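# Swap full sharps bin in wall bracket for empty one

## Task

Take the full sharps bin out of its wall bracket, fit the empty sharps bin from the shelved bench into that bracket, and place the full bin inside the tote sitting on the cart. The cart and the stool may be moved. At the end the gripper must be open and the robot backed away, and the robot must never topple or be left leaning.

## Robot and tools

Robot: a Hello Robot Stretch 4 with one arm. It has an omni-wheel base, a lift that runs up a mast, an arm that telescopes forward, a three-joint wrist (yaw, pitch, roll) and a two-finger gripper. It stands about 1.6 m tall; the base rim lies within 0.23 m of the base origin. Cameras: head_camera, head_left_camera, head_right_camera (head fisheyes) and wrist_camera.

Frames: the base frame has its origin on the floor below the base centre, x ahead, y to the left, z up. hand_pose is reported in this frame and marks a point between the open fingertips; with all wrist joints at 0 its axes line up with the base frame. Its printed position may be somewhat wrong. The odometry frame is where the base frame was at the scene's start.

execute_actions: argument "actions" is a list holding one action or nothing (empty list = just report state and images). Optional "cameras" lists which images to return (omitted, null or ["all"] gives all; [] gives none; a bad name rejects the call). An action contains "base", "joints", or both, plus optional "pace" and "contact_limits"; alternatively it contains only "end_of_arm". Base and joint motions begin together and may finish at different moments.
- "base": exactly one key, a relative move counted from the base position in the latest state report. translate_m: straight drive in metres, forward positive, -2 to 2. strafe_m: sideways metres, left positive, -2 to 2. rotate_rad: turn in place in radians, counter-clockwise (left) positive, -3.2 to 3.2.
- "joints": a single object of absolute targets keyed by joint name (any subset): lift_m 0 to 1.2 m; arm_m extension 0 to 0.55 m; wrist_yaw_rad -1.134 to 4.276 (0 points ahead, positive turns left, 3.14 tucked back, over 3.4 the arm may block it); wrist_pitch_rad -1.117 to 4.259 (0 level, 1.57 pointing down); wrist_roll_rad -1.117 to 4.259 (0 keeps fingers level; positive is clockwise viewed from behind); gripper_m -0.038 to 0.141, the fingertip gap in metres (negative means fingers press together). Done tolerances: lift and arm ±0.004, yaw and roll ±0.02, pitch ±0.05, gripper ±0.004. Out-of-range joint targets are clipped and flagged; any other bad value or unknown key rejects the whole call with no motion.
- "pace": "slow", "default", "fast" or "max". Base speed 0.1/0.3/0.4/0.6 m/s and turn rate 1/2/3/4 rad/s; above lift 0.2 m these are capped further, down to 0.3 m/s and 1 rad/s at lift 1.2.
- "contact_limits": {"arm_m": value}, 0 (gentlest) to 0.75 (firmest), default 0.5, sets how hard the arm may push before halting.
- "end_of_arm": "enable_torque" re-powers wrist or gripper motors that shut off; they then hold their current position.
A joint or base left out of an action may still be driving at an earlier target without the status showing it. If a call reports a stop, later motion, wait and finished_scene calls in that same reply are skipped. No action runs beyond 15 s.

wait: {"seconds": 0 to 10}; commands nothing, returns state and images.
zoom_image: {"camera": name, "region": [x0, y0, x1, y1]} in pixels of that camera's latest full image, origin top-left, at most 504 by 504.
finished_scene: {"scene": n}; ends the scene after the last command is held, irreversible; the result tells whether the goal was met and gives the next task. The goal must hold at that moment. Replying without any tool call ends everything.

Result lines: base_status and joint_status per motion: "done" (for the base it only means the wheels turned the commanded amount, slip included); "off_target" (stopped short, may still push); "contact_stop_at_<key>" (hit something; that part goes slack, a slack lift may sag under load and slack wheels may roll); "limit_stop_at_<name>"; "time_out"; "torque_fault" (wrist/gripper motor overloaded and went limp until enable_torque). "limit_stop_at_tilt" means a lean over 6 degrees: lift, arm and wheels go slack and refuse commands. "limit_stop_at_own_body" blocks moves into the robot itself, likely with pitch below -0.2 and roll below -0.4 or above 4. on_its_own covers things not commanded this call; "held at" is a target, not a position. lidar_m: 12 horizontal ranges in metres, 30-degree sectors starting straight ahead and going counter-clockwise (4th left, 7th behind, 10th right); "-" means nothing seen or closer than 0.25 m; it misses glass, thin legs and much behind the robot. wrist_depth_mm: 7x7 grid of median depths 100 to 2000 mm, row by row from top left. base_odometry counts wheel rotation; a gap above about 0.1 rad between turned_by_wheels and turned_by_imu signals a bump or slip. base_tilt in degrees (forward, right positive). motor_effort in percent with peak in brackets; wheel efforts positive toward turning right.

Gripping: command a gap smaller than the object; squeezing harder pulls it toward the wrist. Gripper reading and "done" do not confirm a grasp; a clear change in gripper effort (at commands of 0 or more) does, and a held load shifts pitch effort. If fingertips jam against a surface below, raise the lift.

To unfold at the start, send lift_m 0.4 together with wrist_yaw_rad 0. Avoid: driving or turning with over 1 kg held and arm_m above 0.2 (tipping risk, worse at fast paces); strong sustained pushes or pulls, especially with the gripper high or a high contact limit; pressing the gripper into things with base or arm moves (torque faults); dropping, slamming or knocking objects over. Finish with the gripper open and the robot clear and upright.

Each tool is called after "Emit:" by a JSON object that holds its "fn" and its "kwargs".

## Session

Emit:
{"fn": "execute_actions", "kwargs": {"actions": []}}

Scene clock: 0.00 s.
base_odometry: x=+0.000 y=+0.000 heading=+0.000 (m, m, rad; odometry frame)
turned_by_wheels: +0.000 (rad since the last result)
turned_by_imu: +0.000 (rad since the last result)
base_tilt: forward=+0.3 right=+0.3 (deg)
lidar_m: 2.47 0.97 0.88 0.89 1.14 1.27 1.32 1.64 2.21 1.91 2.80 2.55
base_status: not commanded
joint_positions: lift_m=+0.252 arm_m=-0.002 wrist_yaw_rad=+3.173 wrist_pitch_rad=+0.004 wrist_roll_rad=+0.015 gripper_m=+0.057
joint_status: not commanded
motor_effort: lift_m=+21 arm_m=+0 wrist_yaw_rad=-1 wrist_pitch_rad=-6 wrist_roll_rad=+1 gripper_m=-2 wheel_0=+0 wheel_1=-1 wheel_2=+0 (%)
hand_pose: x=-0.1225 y=+0.0783 z=+0.4294 quat_wxyz=(-0.016, -0.002, +0.007, +1.000) (m; base frame)
wrist_depth_mm: - 133 244 - - 1863 1756 / - 108 133 - 1708 1661 1808 / - 114 133 - - 1863 1808 / 134 133 208 - - 1921 1756 / 211 - - - - 1863 1756 / 216 1464 188 1464 193 1464 1430 / 215 931 1060 - 991 946 1008
pictures: head_camera, head_left_camera, head_right_camera, wrist_camera
camera_calibration (this result's frames):
wrist_camera: T_world_to_cam=[[-0.0195695, 0.999675, -0.0163581, -0.0711412], [0.0295238, -0.0157763, -0.99944, 0.484354], [-0.999372, -0.0200414, -0.0292054, 0.115349], [0, 0, 0, 1]] pos_world=[0.0995842, 0.0810712, 0.486288]
Images, in order (width x height): head_camera 420x560, head_left_camera 420x672, head_right_camera 420x672, wrist_camera 616x392.

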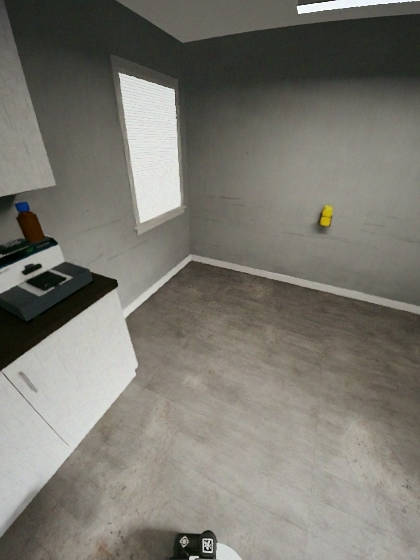

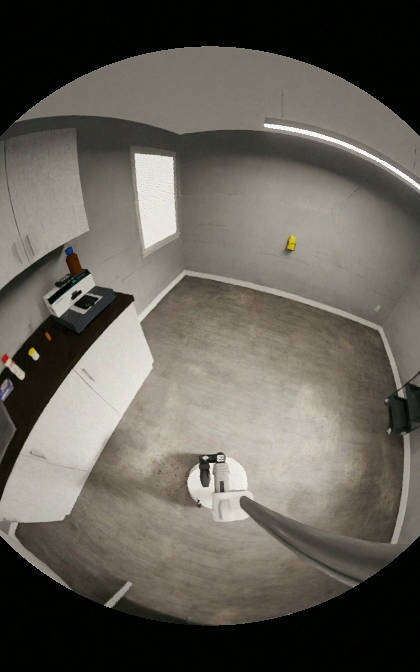

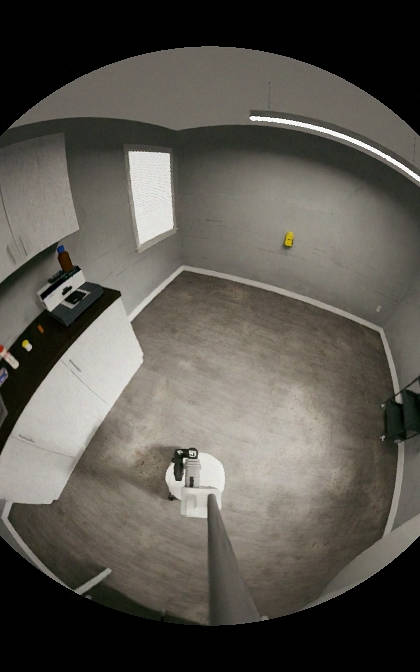

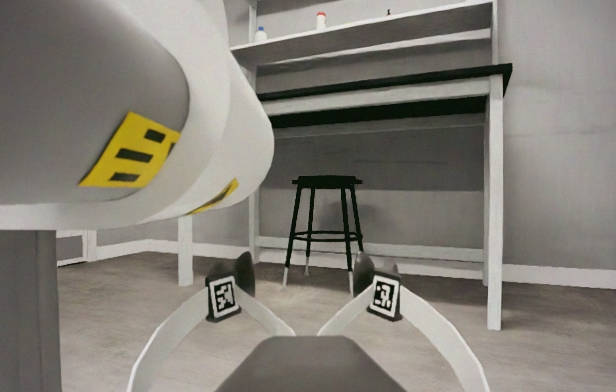

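Emit:
{"fn": "execute_actions", "kwargs": {"actions": [{"base":{"rotate_rad":-0.42},"pace":"fast"}], "cameras": []}}

Emit:
{"fn": "execute_actions", "kwargs": {"actions": [{"base":{"translate_m":1.7},"joints":{"lift_m":0.78,"wrist_yaw_rad":0.05,"gripper_m":0.14},"pace":"max"}], "cameras": ["head_camera","wrist_camera"]}}

Scene clock: 3.23 s.
base_odometry: x=+0.000 y=+0.000 heading=-0.420 (m, m, rad; odometry frame)
turned_by_wheels: -0.420 (rad since the last result)
turned_by_imu: -0.412 (rad since the last result)
base_tilt: forward=+0.3 right=+0.3 (deg)
lidar_m: 2.55 2.21 0.92 0.88 0.92 1.24 1.30 1.34 2.31 2.20 1.92 2.76
base_status: done
joint_positions: lift_m=+0.252 arm_m=-0.002 wrist_yaw_rad=+3.173 wrist_pitch_rad=+0.004 wrist_roll_rad=+0.015 gripper_m=+0.057
joint_status: not commanded
motor_effort: lift_m=+21(20) arm_m=-1(0) wrist_yaw_rad=-1(1) wrist_pitch_rad=-6(6) wrist_roll_rad=+1(1) gripper_m=-3(0) wheel_0=+4(11) wheel_1=+2(10) wheel_2=+1(8) (%)
hand_pose: x=-0.1225 y=+0.0783 z=+0.4294 quat_wxyz=(-0.016, -0.002, +0.007, +1.000) (m; base frame)
wrist_depth_mm: - 132 243 - - - 1921 / - 108 133 1430 - - 1098 / - 114 134 - - - 1921 / 134 133 208 - - - 1983 / 211 - - - - - 1138 / 216 1464 188 1464 193 1464 1308 / 214 946 1060 - 991 946 1008
pictures: none
No camera images: the call's "cameras" was empty. Leave "cameras" out to get every camera's image.

Scene clock: 7.63 s.
base_odometry: x=+1.553 y=-0.691 heading=-0.419 (m, m, rad; odometry frame)
turned_by_wheels: +0.001 (rad since the last result)
turned_by_imu: -0.002 (rad since the last result)
base_tilt: forward=+0.3 right=+0.3 (deg)
lidar_m: 0.82 0.98 1.31 1.53 1.35 1.30 3.79 3.18 1.83 1.95 1.38 0.97
base_status: done
joint_positions: lift_m=+0.780 arm_m=-0.002 wrist_yaw_rad=+0.050 wrist_pitch_rad=+0.004 wrist_roll_rad=+0.015 gripper_m=+0.140
joint_status: all done
motor_effort: lift_m=+21(25) arm_m=+0(0) wrist_yaw_rad=-1(7) wrist_pitch_rad=-6(6) wrist_roll_rad=+1(0) gripper_m=+0(5) wheel_0=+2(12) wheel_1=+2(9) wheel_2=+2(16) (%)
hand_pose: x=+0.4611 y=-0.0729 z=+0.9570 quat_wxyz=(+1.000, +0.007, +0.002, +0.025) (m; base frame)
wrist_depth_mm: 715 715 715 707 707 715 715 / 707 715 715 715 715 715 715 / 707 715 715 723 715 723 723 / 723 715 715 723 715 723 723 / 723 715 723 621 723 715 715 / 723 715 715 615 723 715 723 / 723 723 723 - 723 723 723
pictures: head_camera, wrist_camera
camera_calibration (this result's frames):
wrist_camera: T_world_to_cam=[[0.0382473, -0.999134, -0.0163577, -0.0722612], [-0.0297963, 0.0152221, -0.99944, 1.02165], [0.998824, 0.0387133, -0.0291883, -0.206225], [0, 0, 0, 1]] pos_world=[0.239188, -0.0797667, 1.01388]
Images, in order (width x height): head_camera 420x560, wrist_camera 616x392.

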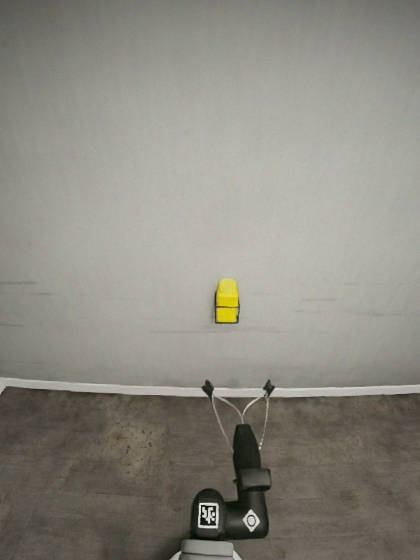

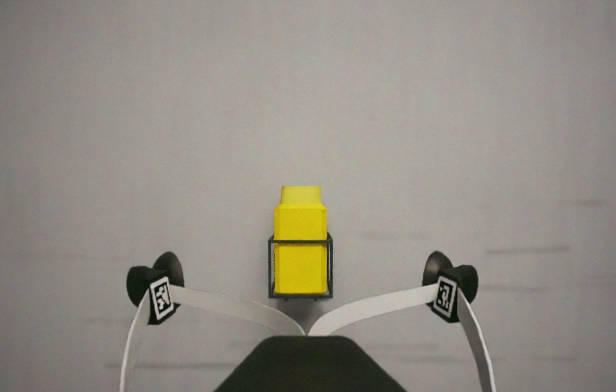

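Emit:
{"fn": "execute_actions", "kwargs": {"actions": [{"base":{"strafe_m":0.018},"joints":{"arm_m":0.34,"lift_m":0.776},"pace":"fast"}], "cameras": ["wrist_camera"]}}

Scene clock: 11.67 s.
base_odometry: x=+1.560 y=-0.675 heading=-0.419 (m, m, rad; odometry frame)
turned_by_wheels: +0.000 (rad since the last result)
turned_by_imu: +0.000 (rad since the last result)
base_tilt: forward=+0.3 right=+0.3 (deg)
lidar_m: 0.82 0.96 1.32 1.50 1.36 1.31 3.80 3.22 1.84 1.95 1.37 0.99
base_status: done
joint_positions: lift_m=+0.776 arm_m=+0.339 wrist_yaw_rad=+0.050 wrist_pitch_rad=+0.004 wrist_roll_rad=+0.015 gripper_m=+0.140
joint_status: all done
motor_effort: lift_m=+18(20) arm_m=+7(5) wrist_yaw_rad=-1(0) wrist_pitch_rad=-6(6) wrist_roll_rad=+1(0) gripper_m=+1(3) wheel_0=-4(12) wheel_1=+3(10) wheel_2=+0(3) (%)
hand_pose: x=+0.8021 y=-0.0728 z=+0.9532 quat_wxyz=(+1.000, +0.007, +0.002, +0.025) (m; base frame)
wrist_depth_mm: 375 375 375 377 375 375 377 / 377 377 377 377 375 377 377 / 377 379 379 377 379 379 379 / 379 377 377 290 379 382 379 / 379 382 382 276 379 382 379 / 382 379 277 270 287 382 384 / 384 384 382 - 382 384 384
pictures: wrist_camera
camera_calibration (this result's frames):
wrist_camera: T_world_to_cam=[[0.0383264, -0.999131, -0.0163584, -0.085401], [-0.0297421, 0.0152226, -0.999442, 1.02804], [0.998823, 0.0387915, -0.0291328, -0.546895], [0, 0, 0, 1]] pos_world=[0.5801, -0.0797613, 1.01013]
Images, in order (width x height): wrist_camera 616x392.

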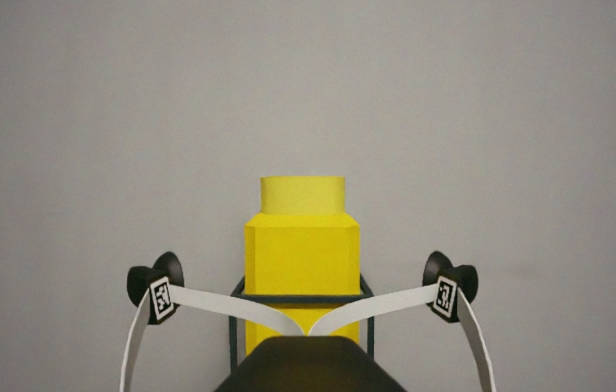

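Emit:
{"fn": "execute_actions", "kwargs": {"actions": [{"base":{"strafe_m":0.004},"joints":{"arm_m":0.435,"gripper_m":0.12}}], "cameras": ["wrist_camera"]}}

Emit:
{"fn": "execute_actions", "kwargs": {"actions": [{"joints":{"gripper_m":0.08}}], "cameras": []}}

Emit:
{"fn": "execute_actions", "kwargs": {"actions": [{"joints":{"gripper_m":0.06,"arm_m":0.443},"pace":"slow"}], "cameras": []}}

Emit:
{"fn": "execute_actions", "kwargs": {"actions": [{"joints":{"gripper_m":0.04,"arm_m":0.451},"pace":"slow"}], "cameras": ["wrist_camera"]}}

Emit:
{"fn": "execute_actions", "kwargs": {"actions": [{"joints":{"lift_m":0.9},"pace":"slow"}], "cameras": ["wrist_camera"]}}

Scene clock: 18.13 s.
base_odometry: x=+1.562 y=-0.672 heading=-0.419 (m, m, rad; odometry frame)
turned_by_wheels: +0.000 (rad since the last result)
turned_by_imu: +0.001 (rad since the last result)
base_tilt: forward=+0.4 right=+0.3 (deg)
lidar_m: 0.84 0.99 1.30 1.49 1.35 1.34 3.82 3.20 1.86 1.95 1.38 0.98
base_status: done
joint_positions: lift_m=+0.776 arm_m=+0.434 wrist_yaw_rad=+0.050 wrist_pitch_rad=+0.004 wrist_roll_rad=+0.015 gripper_m=+0.120
joint_status: all done
motor_effort: lift_m=+18(18) arm_m=+8(5) wrist_yaw_rad=-1(1) wrist_pitch_rad=-6(5) wrist_roll_rad=+0(1) gripper_m=+0(1) wheel_0=+3(11) wheel_1=+0(9) wheel_2=+0(0) (%)
hand_pose: x=+0.8970 y=-0.0729 z=+0.9532 quat_wxyz=(+1.000, +0.007, +0.002, +0.025) (m; base frame)
wrist_depth_mm: 282 282 282 283 283 282 283 / 283 283 283 283 283 283 283 / 285 285 285 285 285 283 285 / 286 286 285 192 285 285 286 / 286 285 190 180 216 286 286 / 286 286 183 181 188 286 287 / 287 289 189 - 287 287 287
pictures: wrist_camera
camera_calibration (this result's frames):
wrist_camera: T_world_to_cam=[[0.0382481, -0.999134, -0.0163585, -0.088994], [-0.0297394, 0.0152251, -0.999442, 1.03086], [0.998826, 0.0387133, -0.0291313, -0.64177], [0, 0, 0, 1]] pos_world=[0.675078, -0.0797669, 1.01013]
Images, in order (width x height): wrist_camera 616x392.

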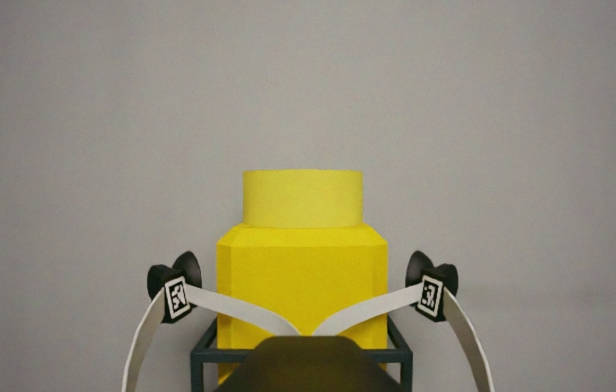

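Scene clock: 19.43 s.
base_odometry: x=+1.562 y=-0.672 heading=-0.419 (m, m, rad; odometry frame)
turned_by_wheels: +0.000 (rad since the last result)
turned_by_imu: +0.000 (rad since the last result)
base_tilt: forward=+0.3 right=+0.3 (deg)
lidar_m: 0.83 0.98 1.30 1.52 1.36 1.32 3.80 3.21 1.85 1.96 1.39 0.99
base_status: not commanded
joint_positions: lift_m=+0.776 arm_m=+0.434 wrist_yaw_rad=+0.051 wrist_pitch_rad=+0.004 wrist_roll_rad=+0.015 gripper_m=+0.080
joint_status: all done
motor_effort: lift_m=+18(18) arm_m=+7(7) wrist_yaw_rad=-3(3) wrist_pitch_rad=-5(6) wrist_roll_rad=+0(1) gripper_m=-5(5) wheel_0=+3(2) wheel_1=+0(0) wheel_2=+0(0) (%)
hand_pose: x=+0.8972 y=-0.0727 z=+0.9532 quat_wxyz=(+1.000, +0.007, +0.002, +0.025) (m; base frame)
wrist_depth_mm: 282 282 282 282 282 282 282 / 282 282 283 283 283 283 283 / 285 283 285 285 283 283 283 / 285 285 285 190 286 285 285 / 286 286 189 179 218 285 285 / 286 286 180 179 183 286 287 / 287 289 189 - 287 287 289
pictures: none
No camera images: the call's "cameras" was empty. Leave "cameras" out to get every camera's image.

Scene clock: 20.63 s.
base_odometry: x=+1.562 y=-0.672 heading=-0.419 (m, m, rad; odometry frame)
turned_by_wheels: +0.000 (rad since the last result)
turned_by_imu: +0.000 (rad since the last result)
base_tilt: forward=+0.3 right=+0.3 (deg)
lidar_m: 0.84 0.99 1.32 1.51 1.36 1.29 3.81 3.23 1.85 1.97 1.37 0.99
base_status: not commanded
joint_positions: lift_m=+0.776 arm_m=+0.442 wrist_yaw_rad=+0.050 wrist_pitch_rad=+0.004 wrist_roll_rad=+0.015 gripper_m=+0.060
joint_status: all done
motor_effort: lift_m=+18(18) arm_m=+7(8) wrist_yaw_rad=-2(3) wrist_pitch_rad=-5(6) wrist_roll_rad=+1(2) gripper_m=-13(11) wheel_0=+2(2) wheel_1=+0(0) wheel_2=+0(0) (%)
hand_pose: x=+0.9051 y=-0.0728 z=+0.9532 quat_wxyz=(+1.000, +0.007, +0.002, +0.025) (m; base frame)
wrist_depth_mm: 273 273 274 273 274 273 273 / 274 274 274 274 276 276 276 / 276 276 276 276 276 276 277 / 277 276 277 182 277 277 277 / 277 278 184 171 218 277 277 / 279 278 177 172 180 278 279 / 279 279 178 - 279 279 281
pictures: none
No camera images: the call's "cameras" was empty. Leave "cameras" out to get every camera's image.

Scene clock: 21.80 s.
base_odometry: x=+1.562 y=-0.672 heading=-0.419 (m, m, rad; odometry frame)
turned_by_wheels: +0.000 (rad since the last result)
turned_by_imu: +0.000 (rad since the last result)
base_tilt: forward=+0.4 right=+0.3 (deg)
lidar_m: 0.83 0.98 1.31 1.51 1.36 1.30 3.83 3.23 1.86 1.95 1.38 0.99
base_status: not commanded
joint_positions: lift_m=+0.776 arm_m=+0.450 wrist_yaw_rad=+0.050 wrist_pitch_rad=+0.004 wrist_roll_rad=+0.015 gripper_m=+0.040
joint_status: all done
motor_effort: lift_m=+18(18) arm_m=+7(8) wrist_yaw_rad=-1(3) wrist_pitch_rad=-5(5) wrist_roll_rad=+1(0) gripper_m=-20(19) wheel_0=+2(3) wheel_1=+0(0) wheel_2=+0(0) (%)
hand_pose: x=+0.9131 y=-0.0729 z=+0.9532 quat_wxyz=(+1.000, +0.007, +0.002, +0.025) (m; base frame)
wrist_depth_mm: 266 266 266 266 266 267 267 / 266 267 267 267 267 270 266 / 267 267 267 267 268 268 268 / 268 268 268 176 270 268 270 / 270 270 183 165 190 270 271 / 271 271 168 165 175 270 271 / 272 271 165 - 168 272 272
pictures: wrist_camera
camera_calibration (this result's frames):
wrist_camera: T_world_to_cam=[[0.0381829, -0.999137, -0.0163578, -0.0895684], [-0.0297816, 0.0152247, -0.99944, 1.03136], [0.998827, 0.0386487, -0.0291746, -0.657771], [0, 0, 0, 1]] pos_world=[0.691135, -0.0797713, 1.01013]
Images, in order (width x height): wrist_camera 616x392.

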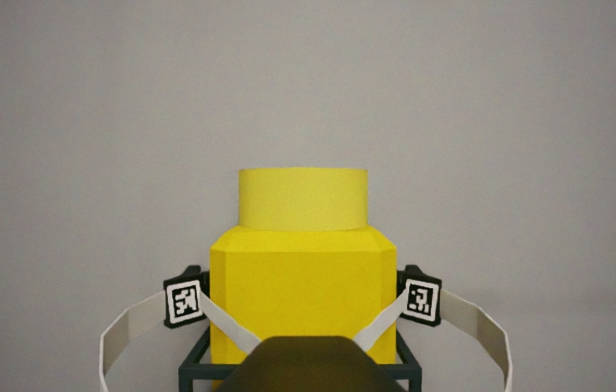

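Scene clock: 23.67 s.
base_odometry: x=+1.562 y=-0.672 heading=-0.419 (m, m, rad; odometry frame)
turned_by_wheels: +0.000 (rad since the last result)
turned_by_imu: +0.000 (rad since the last result)
base_tilt: forward=+0.4 right=+0.3 (deg)
lidar_m: 0.84 0.97 1.35 1.51 1.34 1.32 3.83 3.20 1.83 1.95 1.39 1.00
base_status: not commanded
joint_positions: lift_m=+0.900 arm_m=+0.450 wrist_yaw_rad=+0.050 wrist_pitch_rad=+0.011 wrist_roll_rad=+0.015 gripper_m=+0.040
joint_status: all done
on_its_own: wrist_pitch_rad is at rest, and its effort (-26) is outside its rest range (-23 to +23)
motor_effort: lift_m=+26(27) arm_m=+7(7) wrist_yaw_rad=-1(1) wrist_pitch_rad=-26(28) wrist_roll_rad=+0(2) gripper_m=-20(17) wheel_0=+2(3) wheel_1=+0(0) wheel_2=+0(0) (%)
hand_pose: x=+0.9131 y=-0.0729 z=+1.0746 quat_wxyz=(+1.000, +0.007, +0.006, +0.025) (m; base frame)
wrist_depth_mm: 264 264 264 264 264 265 265 / 265 266 265 266 266 266 266 / 267 267 267 267 267 267 267 / 268 268 268 176 268 268 270 / 270 270 186 165 190 270 271 / 272 271 168 165 175 272 272 / 273 272 272 - 272 272 273
pictures: wrist_camera
camera_calibration (this result's frames):
wrist_camera: T_world_to_cam=[[0.0380692, -0.999143, -0.0162733, -0.087571], [-0.0367918, 0.0148726, -0.999212, 1.15877], [0.998598, 0.0386379, -0.036194, -0.646468], [0, 0, 0, 1]] pos_world=[0.691528, -0.0797517, 1.13303]
Images, in order (width x height): wrist_camera 616x392.

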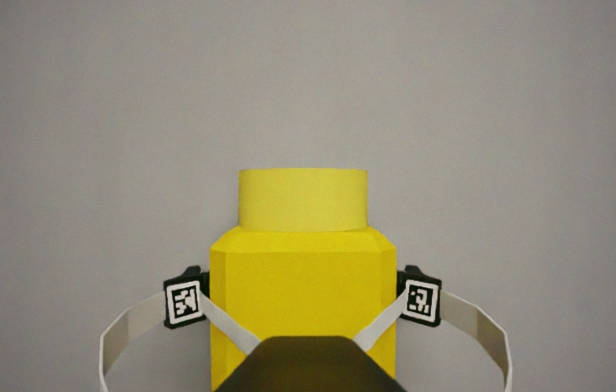

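Emit:
{"fn": "execute_actions", "kwargs": {"actions": [{"base":{"translate_m":-0.5},"joints":{"arm_m":0.0,"gripper_m":0.025}}], "cameras": []}}

Emit:
{"fn": "execute_actions", "kwargs": {"actions": [{"base":{"rotate_rad":-1.57}}], "cameras": []}}

Emit:
{"fn": "execute_actions", "kwargs": {"actions": [{"base":{"translate_m":1.1}}], "cameras": ["head_camera","head_right_camera","wrist_camera"]}}

Scene clock: 30.47 s.
base_odometry: x=+1.105 y=-0.468 heading=-0.419 (m, m, rad; odometry frame)
turned_by_wheels: +0.000 (rad since the last result)
turned_by_imu: +0.001 (rad since the last result)
base_tilt: forward=+0.4 right=+0.3 (deg)
lidar_m: 0.38 1.49 1.58 1.52 0.99 1.27 2.76 2.68 2.29 1.77 2.11 1.51
base_status: done
joint_positions: lift_m=+0.900 arm_m=+0.001 wrist_yaw_rad=+0.050 wrist_pitch_rad=+0.011 wrist_roll_rad=+0.015 gripper_m=+0.025
joint_status: all done
on_its_own: wrist_pitch_rad is at rest, and its effort (-25) is outside its rest range (-23 to +23)
motor_effort: lift_m=+25(26) arm_m=-7(8) wrist_yaw_rad=+0(2) wrist_pitch_rad=-25(26) wrist_roll_rad=+1(1) gripper_m=-25(25) wheel_0=-3(10) wheel_1=-3(10) wheel_2=+0(12) (%)
hand_pose: x=+0.4647 y=-0.0729 z=+1.0746 quat_wxyz=(+1.000, +0.007, +0.006, +0.025) (m; base frame)
wrist_depth_mm: 1182 1182 1182 1205 1182 1182 1182 / 1182 1205 1205 1205 1182 1182 1182 / 1205 1205 1205 1205 1205 1205 1205 / 1182 1205 1205 172 1205 1205 1205 / 1205 1229 185 161 191 1205 1229 / 1205 174 161 161 170 1205 1229 / 1255 1229 1229 - 1229 1229 1205
pictures: none
No camera images: the call's "cameras" was empty. Leave "cameras" out to get every camera's image.

Scene clock: 32.57 s.
base_odometry: x=+1.105 y=-0.468 heading=-1.988 (m, m, rad; odometry frame)
turned_by_wheels: -1.569 (rad since the last result)
turned_by_imu: -1.540 (rad since the last result)
base_tilt: forward=+0.3 right=+0.4 (deg)
lidar_m: 0.42 2.11 1.51 1.34 1.51 1.58 1.54 1.00 1.24 2.48 2.57 2.33
base_status: done
joint_positions: lift_m=+0.900 arm_m=+0.001 wrist_yaw_rad=+0.050 wrist_pitch_rad=+0.011 wrist_roll_rad=+0.015 gripper_m=+0.026
joint_status: not commanded
on_its_own: wrist_pitch_rad is at rest, and its effort (-25) is outside its rest range (-23 to +23)
motor_effort: lift_m=+25(25) arm_m=-7(7) wrist_yaw_rad=-1(6) wrist_pitch_rad=-25(27) wrist_roll_rad=+1(0) gripper_m=-25(22) wheel_0=+6(10) wheel_1=+4(13) wheel_2=+3(8) (%)
hand_pose: x=+0.4647 y=-0.0729 z=+1.0747 quat_wxyz=(+1.000, +0.007, +0.006, +0.025) (m; base frame)
wrist_depth_mm: 1921 1921 1921 1921 1921 1921 1921 / 1921 1983 1863 1921 1983 1983 1921 / 1921 1921 1921 1921 1921 1921 1983 / 1983 1921 1983 173 1921 1921 1921 / 1983 1921 186 161 190 1921 1921 / - 174 161 161 169 1983 - / - - - - 1921 - -
pictures: none
No camera images: the call's "cameras" was empty. Leave "cameras" out to get every camera's image.

Scene clock: 37.70 s.
base_odometry: x=+0.660 y=-1.473 heading=-1.988 (m, m, rad; odometry frame)
turned_by_wheels: +0.001 (rad since the last result)
turned_by_imu: -0.002 (rad since the last result)
base_tilt: forward=+0.3 right=+0.3 (deg)
lidar_m: 0.40 1.13 1.53 1.46 1.53 2.06 2.06 2.07 2.60 2.47 1.63 0.74
base_status: done
joint_positions: lift_m=+0.900 arm_m=+0.001 wrist_yaw_rad=+0.050 wrist_pitch_rad=+0.011 wrist_roll_rad=+0.015 gripper_m=+0.026
joint_status: not commanded
on_its_own: wrist_pitch_rad is at rest, and its effort (-26) is outside its rest range (-23 to +23)
motor_effort: lift_m=+25(25) arm_m=-7(7) wrist_yaw_rad=-1(2) wrist_pitch_rad=-26(26) wrist_roll_rad=+2(0) gripper_m=-24(26) wheel_0=+6(9) wheel_1=+5(10) wheel_2=-1(11) (%)
hand_pose: x=+0.4647 y=-0.0729 z=+1.0747 quat_wxyz=(+1.000, +0.007, +0.006, +0.025) (m; base frame)
wrist_depth_mm: 866 866 866 866 866 866 866 / 866 866 878 866 878 878 878 / 878 866 866 878 878 878 878 / 878 878 866 173 878 878 878 / 878 878 185 161 191 891 878 / 891 174 161 161 170 891 891 / 891 891 891 - 732 904 891
pictures: head_camera, head_right_camera, wrist_camera
camera_calibration (this result's frames):
wrist_camera: T_world_to_cam=[[0.0381387, -0.99914, -0.0162697, -0.0705167], [-0.0367388, 0.0148686, -0.999214, 1.14237], [0.998597, 0.0387065, -0.0361402, -0.198795], [0, 0, 0, 1]] pos_world=[0.243175, -0.0797467, 1.13314]
Images, in order (width x height): head_camera 420x560, head_right_camera 420x672, wrist_camera 616x392.

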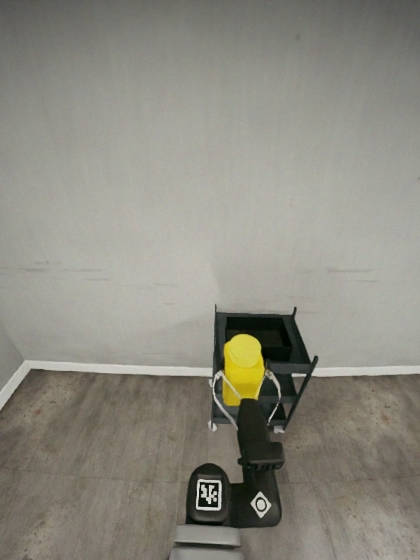

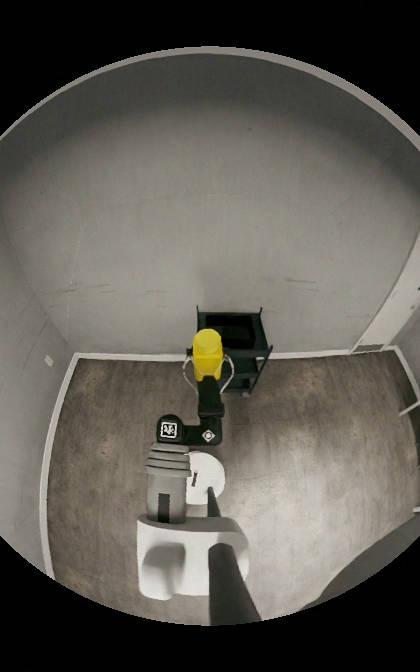

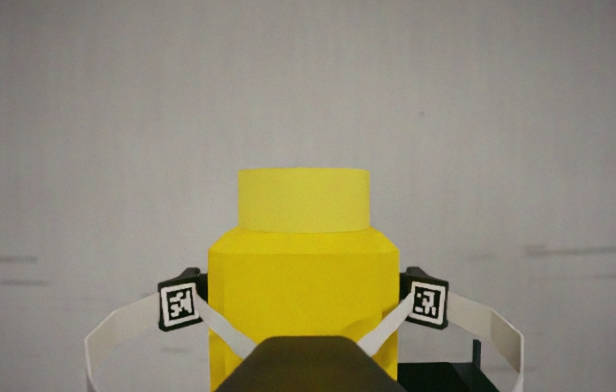

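Emit:
{"fn": "execute_actions", "kwargs": {"actions": [{"base":{"strafe_m":-0.12},"joints":{"arm_m":0.40,"lift_m":0.78}}], "cameras": []}}

Emit:
{"fn": "execute_actions", "kwargs": {"actions": [{"joints":{"lift_m":0.655},"pace":"slow"}], "cameras": ["head_camera","wrist_camera"]}}

Scene clock: 43.43 s.
base_odometry: x=+0.550 y=-1.425 heading=-1.987 (m, m, rad; odometry frame)
turned_by_wheels: +0.000 (rad since the last result)
turned_by_imu: +0.000 (rad since the last result)
base_tilt: forward=+0.4 right=+0.3 (deg)
lidar_m: 0.68 1.15 1.55 1.57 1.65 2.22 2.02 2.06 2.43 2.36 1.63 0.71
base_status: done
joint_positions: lift_m=+0.780 arm_m=+0.399 wrist_yaw_rad=+0.050 wrist_pitch_rad=+0.011 wrist_roll_rad=+0.015 gripper_m=+0.026
joint_status: all done
on_its_own: wrist_pitch_rad is at rest, and its effort (-25) is outside its rest range (-23 to +23)
motor_effort: lift_m=+21(24) arm_m=+7(3) wrist_yaw_rad=-2(2) wrist_pitch_rad=-25(28) wrist_roll_rad=-2(0) gripper_m=-26(23) wheel_0=+4(13) wheel_1=-2(13) wheel_2=+0(1) (%)
hand_pose: x=+0.8621 y=-0.0728 z=+0.9550 quat_wxyz=(+1.000, +0.007, +0.006, +0.025) (m; base frame)
wrist_depth_mm: 480 484 480 480 484 480 480 / 484 484 484 484 488 484 480 / 484 488 488 488 484 488 488 / 488 488 488 172 492 488 484 / 492 492 185 161 191 492 492 / 492 174 161 161 169 496 496 / 496 496 496 - 496 496 496
pictures: none
No camera images: the call's "cameras" was empty. Leave "cameras" out to get every camera's image.

Scene clock: 45.30 s.
base_odometry: x=+0.550 y=-1.425 heading=-1.987 (m, m, rad; odometry frame)
turned_by_wheels: +0.000 (rad since the last result)
turned_by_imu: +0.000 (rad since the last result)
base_tilt: forward=+0.3 right=+0.2 (deg)
lidar_m: 0.68 1.15 1.54 1.59 1.65 2.21 2.03 2.07 2.46 2.38 1.62 0.73
base_status: not commanded
joint_positions: lift_m=+0.655 arm_m=+0.399 wrist_yaw_rad=+0.050 wrist_pitch_rad=+0.011 wrist_roll_rad=+0.015 gripper_m=+0.026
joint_status: all done
on_its_own: wrist_pitch_rad is at rest, and its effort (-26) is outside its rest range (-23 to +23)
motor_effort: lift_m=+20(20) arm_m=+7(7) wrist_yaw_rad=-1(1) wrist_pitch_rad=-26(26) wrist_roll_rad=+2(0) gripper_m=-23(23) wheel_0=+4(5) wheel_1=-3(2) wheel_2=+0(0) (%)
hand_pose: x=+0.8621 y=-0.0728 z=+0.8300 quat_wxyz=(+1.000, +0.007, +0.006, +0.025) (m; base frame)
wrist_depth_mm: 480 484 480 480 480 477 480 / 484 484 480 484 484 484 484 / 484 484 484 488 488 488 488 / 488 488 492 173 488 488 488 / 492 492 185 161 190 492 492 / 496 174 161 161 170 327 496 / 500 270 330 - 329 319 320
pictures: head_camera, wrist_camera
camera_calibration (this result's frames):
wrist_camera: T_world_to_cam=[[0.0382538, -0.999136, -0.0162685, -0.0897172], [-0.0368459, 0.014859, -0.99921, 0.91257], [0.998589, 0.038823, -0.0362456, -0.604316], [0, 0, 0, 1]] pos_world=[0.640519, -0.0797381, 0.888487]
Images, in order (width x height): head_camera 420x560, wrist_camera 616x392.

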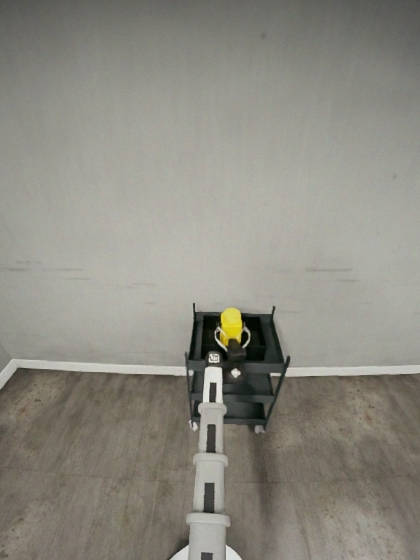

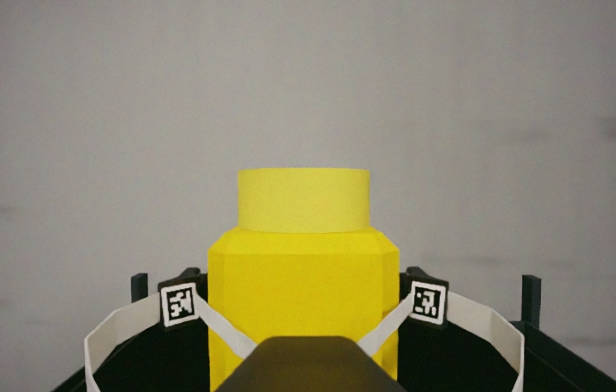

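Emit:
{"fn": "execute_actions", "kwargs": {"actions": [{"joints":{"lift_m":0.62,"gripper_m":0.04},"pace":"slow"}], "cameras": ["wrist_camera"]}}

Scene clock: 47.87 s.
base_odometry: x=+0.550 y=-1.425 heading=-1.987 (m, m, rad; odometry frame)
turned_by_wheels: +0.000 (rad since the last result)
turned_by_imu: +0.000 (rad since the last result)
base_tilt: forward=+0.4 right=+0.3 (deg)
lidar_m: 0.68 1.15 1.55 1.58 1.64 2.21 2.03 2.07 2.45 2.35 1.65 0.71
base_status: not commanded
joint_positions: lift_m=+0.620 arm_m=+0.399 wrist_yaw_rad=+0.050 wrist_pitch_rad=+0.009 wrist_roll_rad=+0.015 gripper_m=+0.040
joint_status: all done
motor_effort: lift_m=+20(22) arm_m=+7(7) wrist_yaw_rad=-1(1) wrist_pitch_rad=-20(26) wrist_roll_rad=+1(1) gripper_m=-20(24) wheel_0=+4(4) wheel_1=-3(2) wheel_2=+0(0) (%)
hand_pose: x=+0.8621 y=-0.0729 z=+0.7957 quat_wxyz=(+1.000, +0.007, +0.005, +0.025) (m; base frame)
wrist_depth_mm: 484 484 484 480 484 480 484 / 484 484 484 484 484 480 484 / 488 488 488 488 488 488 488 / 492 492 488 176 492 488 488 / 492 492 187 165 190 492 492 / 496 226 168 165 175 278 492 / 197 270 324 - 330 317 229
pictures: wrist_camera
camera_calibration (this result's frames):
wrist_camera: T_world_to_cam=[[0.0381684, -0.999138, -0.0162923, -0.0902179], [-0.034858, 0.014963, -0.99928, 0.876596], [0.998663, 0.0387088, -0.0342569, -0.607215], [0, 0, 0, 1]] pos_world=[0.640403, -0.079752, 0.853694]
Images, in order (width x height): wrist_camera 616x392.

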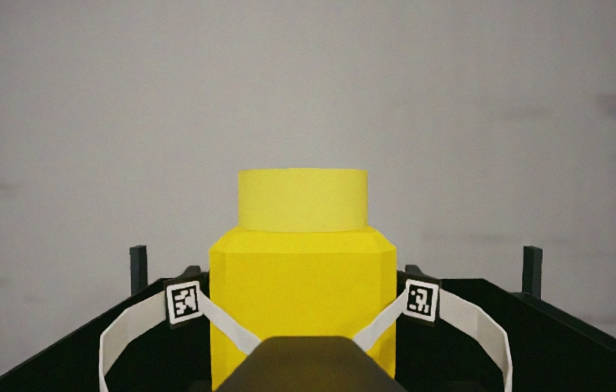

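Emit:
{"fn": "execute_actions", "kwargs": {"actions": [{"joints":{"gripper_m":0.14,"arm_m":0.386,"lift_m":0.616}}], "cameras": ["wrist_camera"]}}

Emit:
{"fn": "execute_actions", "kwargs": {"actions": [{"joints":{"lift_m":0.72,"arm_m":0},"pace":"fast"}], "cameras": ["head_camera"]}}

Emit:
{"fn": "execute_actions", "kwargs": {"actions": [{"base":{"rotate_rad":-1.57},"pace":"fast"}], "cameras": ["head_camera"]}}

Emit:
{"fn": "execute_actions", "kwargs": {"actions": [{"base":{"translate_m":1.7},"pace":"max"}], "cameras": ["head_camera","wrist_camera"]}}

Scene clock: 54.90 s.
base_odometry: x=+0.550 y=-1.425 heading=-1.987 (m, m, rad; odometry frame)
turned_by_wheels: +0.000 (rad since the last result)
turned_by_imu: +0.000 (rad since the last result)
base_tilt: forward=+0.3 right=+0.3 (deg)
lidar_m: 0.69 1.16 1.55 1.58 1.65 2.22 2.03 2.08 2.45 2.35 1.63 0.72
base_status: not commanded
joint_positions: lift_m=+0.616 arm_m=+0.387 wrist_yaw_rad=+0.050 wrist_pitch_rad=+0.004 wrist_roll_rad=+0.015 gripper_m=+0.140
joint_status: all done
motor_effort: lift_m=+18(18) arm_m=-7(9) wrist_yaw_rad=+0(2) wrist_pitch_rad=-6(20) wrist_roll_rad=+0(1) gripper_m=+2(20) wheel_0=+4(4) wheel_1=-2(2) wheel_2=+0(0) (%)
hand_pose: x=+0.8507 y=-0.0729 z=+0.7932 quat_wxyz=(+1.000, +0.007, +0.002, +0.025) (m; base frame)
wrist_depth_mm: 496 496 500 496 496 500 496 / 496 492 500 492 500 500 496 / 504 500 500 500 500 496 500 / 500 500 500 191 500 500 500 / 504 500 190 180 504 504 504 / 508 237 180 180 186 278 504 / 197 253 324 - 338 294 230
pictures: wrist_camera
camera_calibration (this result's frames):
wrist_camera: T_world_to_cam=[[0.037958, -0.999146, -0.0163527, -0.0896826], [-0.0298581, 0.0152231, -0.999438, 0.869645], [0.998833, 0.0384249, -0.0292548, -0.600082], [0, 0, 0, 1]] pos_world=[0.628752, -0.0797866, 0.850135]
Images, in order (width x height): wrist_camera 616x392.

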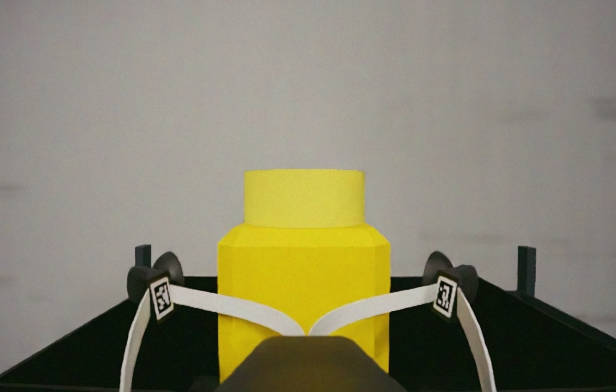

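Scene clock: 56.80 s.
base_odometry: x=+0.550 y=-1.425 heading=-1.987 (m, m, rad; odometry frame)
turned_by_wheels: +0.000 (rad since the last result)
turned_by_imu: +0.000 (rad since the last result)
base_tilt: forward=+0.4 right=+0.3 (deg)
lidar_m: 0.68 1.15 1.55 1.59 1.64 2.21 2.04 2.08 2.45 2.35 1.65 0.70
base_status: not commanded
joint_positions: lift_m=+0.720 arm_m=+0.001 wrist_yaw_rad=+0.050 wrist_pitch_rad=+0.004 wrist_roll_rad=+0.015 gripper_m=+0.140
joint_status: all done
motor_effort: lift_m=+23(23) arm_m=-8(10) wrist_yaw_rad=+0(0) wrist_pitch_rad=-6(6) wrist_roll_rad=+0(0) gripper_m=+1(1) wheel_0=+4(4) wheel_1=-2(2) wheel_2=+0(0) (%)
hand_pose: x=+0.4648 y=-0.0730 z=+0.8968 quat_wxyz=(+1.000, +0.007, +0.002, +0.025) (m; base frame)
wrist_depth_mm: 866 878 878 878 891 866 878 / 878 878 878 878 866 878 891 / 878 878 891 891 891 878 878 / 891 891 878 878 878 878 891 / 878 891 878 891 878 891 891 / 891 891 627 569 535 878 891 / 891 891 504 - 525 459 891
pictures: head_camera
Images, in order (width x height): head_camera 420x560.

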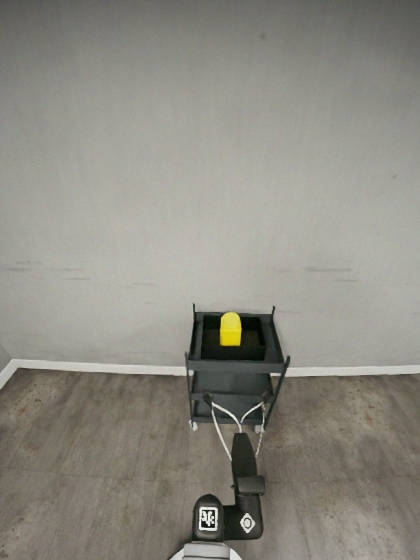

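Scene clock: 58.70 s.
base_odometry: x=+0.550 y=-1.425 heading=+2.727 (m, m, rad; odometry frame)
turned_by_wheels: -1.569 (rad since the last result)
turned_by_imu: -1.540 (rad since the last result)
base_tilt: forward=+0.3 right=+0.3 (deg)
lidar_m: 2.37 1.63 0.72 0.67 1.15 1.55 1.59 1.63 2.20 2.03 2.04 2.48
base_status: done
joint_positions: lift_m=+0.720 arm_m=+0.001 wrist_yaw_rad=+0.050 wrist_pitch_rad=+0.004 wrist_roll_rad=+0.015 gripper_m=+0.140
joint_status: not commanded
motor_effort: lift_m=+23(23) arm_m=-8(8) wrist_yaw_rad=+0(1) wrist_pitch_rad=-6(7) wrist_roll_rad=+1(1) gripper_m=+1(2) wheel_0=+5(11) wheel_1=+4(11) wheel_2=+1(11) (%)
hand_pose: x=+0.4648 y=-0.0729 z=+0.8968 quat_wxyz=(+1.000, +0.007, +0.002, +0.025) (m; base frame)
wrist_depth_mm: 1576 - - - - - - / 1576 - - - - - - / 1576 - - - - - - / 1618 - - - - - - / 1618 - - - - - - / 1576 1921 - - - - - / 1576 1863 - - - 1808 1983
pictures: head_camera
Images, in order (width x height): head_camera 420x560.

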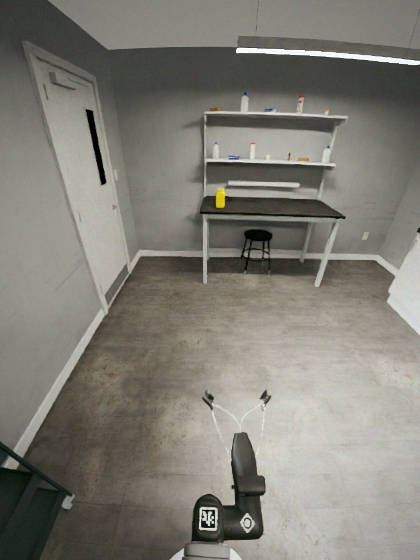

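Scene clock: 64.00 s.
base_odometry: x=-1.006 y=-0.740 heading=+2.727 (m, m, rad; odometry frame)
turned_by_wheels: +0.001 (rad since the last result)
turned_by_imu: -0.003 (rad since the last result)
base_tilt: forward=+0.3 right=+0.3 (deg)
lidar_m: 0.65 0.66 1.21 1.13 1.19 1.53 3.31 3.38 2.03 1.93 0.93 0.70
base_status: done
joint_positions: lift_m=+0.720 arm_m=+0.001 wrist_yaw_rad=+0.050 wrist_pitch_rad=+0.004 wrist_roll_rad=+0.015 gripper_m=+0.140
joint_status: not commanded
motor_effort: lift_m=+21(23) arm_m=-8(7) wrist_yaw_rad=-1(1) wrist_pitch_rad=-5(7) wrist_roll_rad=+1(0) gripper_m=+1(2) wheel_0=+4(11) wheel_1=+3(10) wheel_2=+1(14) (%)
hand_pose: x=+0.4648 y=-0.0729 z=+0.8970 quat_wxyz=(+1.000, +0.007, +0.002, +0.025) (m; base frame)
wrist_depth_mm: 1205 1205 1205 1008 1025 1008 960 / 1205 1205 1205 1205 1205 1205 1182 / 1205 1182 1205 1138 1205 1205 1205 / 1205 1229 1138 603 1205 1182 1205 / 1229 466 473 469 469 462 462 / 1205 473 1205 1229 1229 1229 1229 / 1229 508 1229 - 1205 778 831
pictures: head_camera, wrist_camera
camera_calibration (this result's frames):
wrist_camera: T_world_to_cam=[[0.0382259, -0.999135, -0.0163537, -0.0733803], [-0.029801, 0.0152185, -0.99944, 0.961827], [0.998825, 0.0386918, -0.0291935, -0.21158], [0, 0, 0, 1]] pos_world=[0.2428, -0.079768, 0.953911]
Images, in order (width x height): head_camera 420x560, wrist_camera 616x392.

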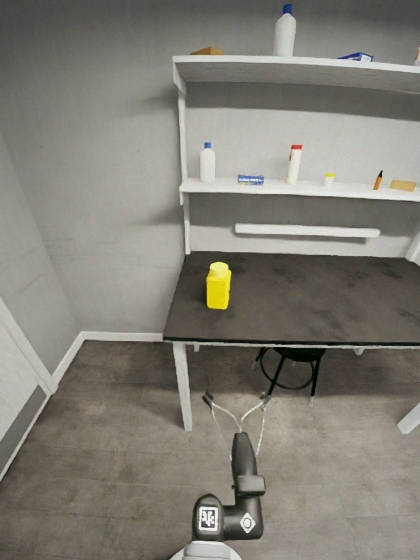

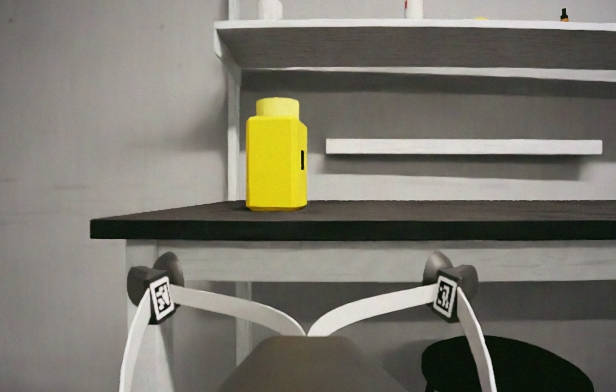

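Emit:
{"fn": "execute_actions", "kwargs": {"actions": [{"base":{"rotate_rad":-0.15},"joints":{"lift_m":0.862},"pace":"fast"}], "cameras": []}}

Emit:
{"fn": "execute_actions", "kwargs": {"actions": [{"base":{"strafe_m":0.19},"joints":{"arm_m":0.26},"pace":"fast"}], "cameras": ["head_camera","wrist_camera"]}}

Emit:
{"fn": "zoom_image", "kwargs": {"camera": "head_camera", "region": [180,240,290,350]}}

Scene clock: 69.87 s.
base_odometry: x=-1.006 y=-0.740 heading=+2.578 (m, m, rad; odometry frame)
turned_by_wheels: -0.149 (rad since the last result)
turned_by_imu: -0.146 (rad since the last result)
base_tilt: forward=+0.3 right=+0.3 (deg)
lidar_m: 0.65 0.66 1.27 1.13 1.16 1.44 1.77 3.30 2.16 1.95 1.14 0.74
base_status: done
joint_positions: lift_m=+0.862 arm_m=+0.001 wrist_yaw_rad=+0.050 wrist_pitch_rad=+0.004 wrist_roll_rad=+0.015 gripper_m=+0.140
joint_status: all done
motor_effort: lift_m=+23(26) arm_m=-7(8) wrist_yaw_rad=+0(0) wrist_pitch_rad=-5(5) wrist_roll_rad=+1(1) gripper_m=-3(1) wheel_0=+4(10) wheel_1=+3(9) wheel_2=+1(8) (%)
hand_pose: x=+0.4647 y=-0.0729 z=+1.0389 quat_wxyz=(+1.000, +0.007, +0.002, +0.025) (m; base frame)
wrist_depth_mm: 1118 1138 1182 1205 1281 1336 1397 / 1118 1138 1008 1118 1118 1308 1281 / 1118 1160 1160 1229 1281 1308 1397 / 1098 1138 668 1229 1281 1336 1397 / 1118 1138 603 1025 1008 991 991 / 1098 445 452 539 469 484 525 / 433 430 473 - 508 530 904
pictures: none
No camera images: the call's "cameras" was empty. Leave "cameras" out to get every camera's image.

Scene clock: 71.57 s.
base_odometry: x=-1.107 y=-0.901 heading=+2.578 (m, m, rad; odometry frame)
turned_by_wheels: +0.000 (rad since the last result)
turned_by_imu: +0.000 (rad since the last result)
base_tilt: forward=+0.3 right=+0.3 (deg)
lidar_m: 0.62 1.41 1.06 0.94 0.97 1.19 1.49 3.35 2.39 2.13 1.09 0.70
base_status: done
joint_positions: lift_m=+0.862 arm_m=+0.259 wrist_yaw_rad=+0.050 wrist_pitch_rad=+0.004 wrist_roll_rad=+0.015 gripper_m=+0.140
joint_status: all done
motor_effort: lift_m=+22(22) arm_m=+8(7) wrist_yaw_rad=-1(1) wrist_pitch_rad=-5(5) wrist_roll_rad=+0(2) gripper_m=+1(1) wheel_0=-3(14) wheel_1=+3(13) wheel_2=+0(1) (%)
hand_pose: x=+0.7221 y=-0.0728 z=+1.0389 quat_wxyz=(+1.000, +0.007, +0.002, +0.025) (m; base frame)
wrist_depth_mm: 854 878 668 931 960 1025 1042 / 854 878 878 891 891 878 854 / 866 891 917 960 991 1025 1078 / 854 891 917 349 991 1025 1060 / 866 878 854 334 991 1025 976 / 854 484 445 334 449 445 521 / 866 357 362 - 384 355 362
pictures: head_camera, wrist_camera
camera_calibration (this result's frames):
wrist_camera: T_world_to_cam=[[0.0383094, -0.999132, -0.0163543, -0.0809301], [-0.0297533, 0.0152185, -0.999441, 1.11132], [0.998823, 0.0387746, -0.0291444, -0.464484], [0, 0, 0, 1]] pos_world=[0.500103, -0.0797622, 1.09584]
Images, in order (width x height): head_camera 420x560, wrist_camera 616x392.

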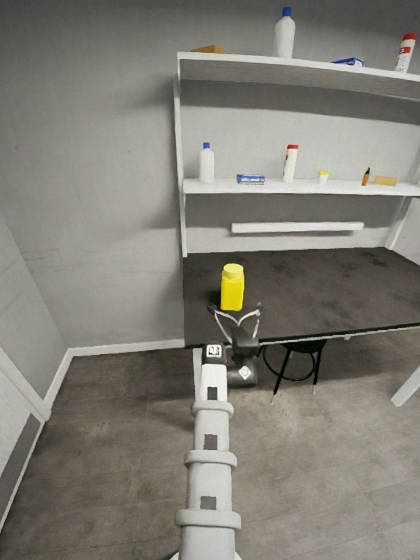

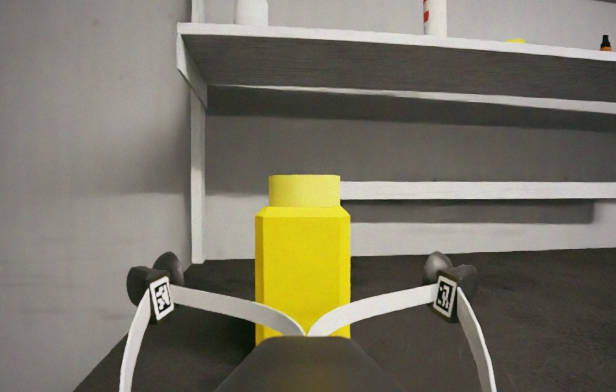

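Region (180, 240, 290, 350) of head_camera's 420x560 image, scaled by 4.582, with more detail than that image has.

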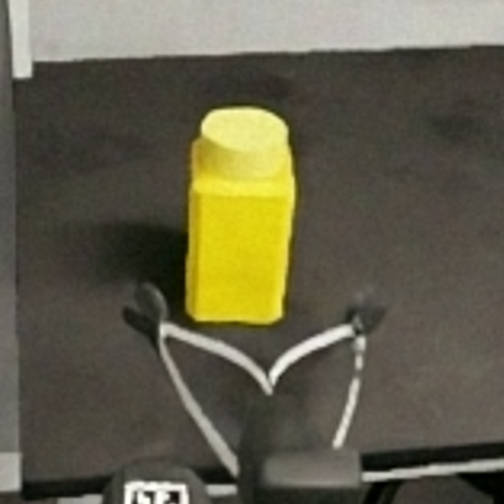

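Emit:
{"fn": "execute_actions", "kwargs": {"actions": [{"base":{"strafe_m":0.005},"joints":{"arm_m":0.413,"lift_m":0.866,"gripper_m":0.125}}], "cameras": ["wrist_camera"]}}

Emit:
{"fn": "execute_actions", "kwargs": {"actions": [{"joints":{"gripper_m":0.05}}], "cameras": []}}

Emit:
{"fn": "execute_actions", "kwargs": {"actions": [{"joints":{"lift_m":0.89}}], "cameras": ["wrist_camera"]}}

Scene clock: 75.73 s.
base_odometry: x=-1.110 y=-0.905 heading=+2.578 (m, m, rad; odometry frame)
turned_by_wheels: +0.000 (rad since the last result)
turned_by_imu: +0.000 (rad since the last result)
base_tilt: forward=+0.4 right=+0.3 (deg)
lidar_m: 0.64 1.42 1.06 0.94 0.97 1.21 1.49 3.34 2.35 2.12 1.11 0.69
base_status: done
joint_positions: lift_m=+0.866 arm_m=+0.412 wrist_yaw_rad=+0.050 wrist_pitch_rad=+0.004 wrist_roll_rad=+0.015 gripper_m=+0.125
joint_status: all done
motor_effort: lift_m=+23(25) arm_m=+8(7) wrist_yaw_rad=-1(0) wrist_pitch_rad=-5(6) wrist_roll_rad=+1(0) gripper_m=+1(1) wheel_0=+1(11) wheel_1=-1(11) wheel_2=+0(0) (%)
hand_pose: x=+0.8750 y=-0.0729 z=+1.0428 quat_wxyz=(+1.000, +0.007, +0.002, +0.025) (m; base frame)
wrist_depth_mm: 715 732 564 569 564 564 569 / 715 732 768 788 820 842 878 / 723 741 768 809 831 866 904 / 723 750 768 192 820 866 891 / 723 741 191 181 759 866 891 / 723 539 182 180 189 488 530 / 732 362 324 - 343 362 370
pictures: wrist_camera
camera_calibration (this result's frames):
wrist_camera: T_world_to_cam=[[0.0382507, -0.999134, -0.0163543, -0.0866922], [-0.0297392, 0.0152208, -0.999442, 1.11976], [0.998826, 0.0387157, -0.0291312, -0.617177], [0, 0, 0, 1]] pos_world=[0.653069, -0.0797664, 1.09974]
Images, in order (width x height): wrist_camera 616x392.

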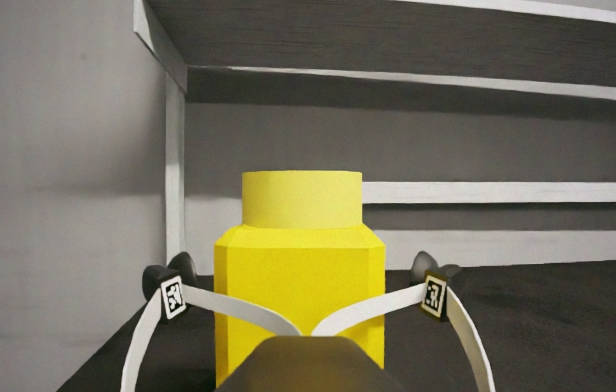

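Scene clock: 77.40 s.
base_odometry: x=-1.110 y=-0.905 heading=+2.578 (m, m, rad; odometry frame)
turned_by_wheels: +0.000 (rad since the last result)
turned_by_imu: +0.000 (rad since the last result)
base_tilt: forward=+0.3 right=+0.3 (deg)
lidar_m: 0.64 1.40 1.06 0.95 0.97 1.21 1.48 3.34 2.38 2.13 1.11 0.70
base_status: not commanded
joint_positions: lift_m=+0.866 arm_m=+0.412 wrist_yaw_rad=+0.050 wrist_pitch_rad=+0.004 wrist_roll_rad=+0.015 gripper_m=+0.050
joint_status: all done
motor_effort: lift_m=+23(23) arm_m=+7(8) wrist_yaw_rad=-1(2) wrist_pitch_rad=-5(5) wrist_roll_rad=+0(1) gripper_m=-18(14) wheel_0=+1(1) wheel_1=-1(1) wheel_2=+0(0) (%)
hand_pose: x=+0.8750 y=-0.0728 z=+1.0428 quat_wxyz=(+1.000, +0.007, +0.002, +0.025) (m; base frame)
wrist_depth_mm: 715 732 559 569 564 564 574 / 715 741 759 798 820 854 878 / 715 741 768 798 831 866 891 / 723 741 768 180 831 866 891 / 732 750 189 168 741 878 891 / 723 741 173 168 177 488 530 / 723 362 322 - 343 362 370
pictures: none
No camera images: the call's "cameras" was empty. Leave "cameras" out to get every camera's image.

Scene clock: 78.27 s.
base_odometry: x=-1.110 y=-0.905 heading=+2.578 (m, m, rad; odometry frame)
turned_by_wheels: +0.000 (rad since the last result)
turned_by_imu: +0.000 (rad since the last result)
base_tilt: forward=+0.3 right=+0.3 (deg)
lidar_m: 0.63 1.41 1.07 0.93 0.97 1.21 1.49 3.35 2.38 2.12 1.10 0.69
base_status: not commanded
joint_positions: lift_m=+0.890 arm_m=+0.412 wrist_yaw_rad=+0.050 wrist_pitch_rad=+0.006 wrist_roll_rad=+0.015 gripper_m=+0.050
joint_status: all done
motor_effort: lift_m=+24(25) arm_m=+8(8) wrist_yaw_rad=-2(1) wrist_pitch_rad=-10(11) wrist_roll_rad=+0(2) gripper_m=-16(18) wheel_0=+1(1) wheel_1=-1(1) wheel_2=+0(0) (%)
hand_pose: x=+0.8750 y=-0.0728 z=+1.0663 quat_wxyz=(+1.000, +0.007, +0.003, +0.025) (m; base frame)
wrist_depth_mm: 715 723 517 521 517 544 544 / 715 732 759 798 831 788 778 / 723 741 778 798 842 866 904 / 723 741 768 180 820 854 891 / 723 741 189 168 831 866 904 / 723 741 173 168 177 549 585 / 723 404 364 - 384 404 427
pictures: wrist_camera
camera_calibration (this result's frames):
wrist_camera: T_world_to_cam=[[0.038279, -0.999134, -0.0163319, -0.0863411], [-0.031597, 0.0151255, -0.999386, 1.14472], [0.998767, 0.0387715, -0.0309906, -0.614463], [0, 0, 0, 1]] pos_world=[0.653181, -0.0797571, 1.12357]
Images, in order (width x height): wrist_camera 616x392.

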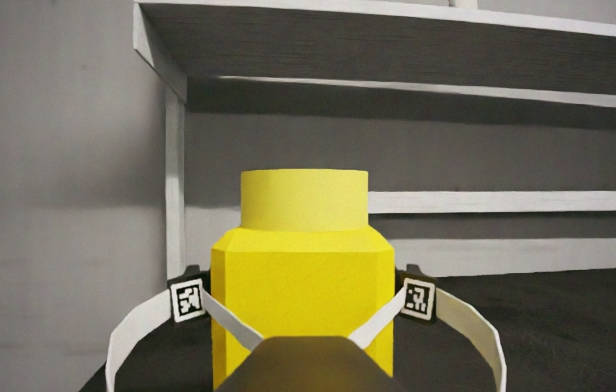

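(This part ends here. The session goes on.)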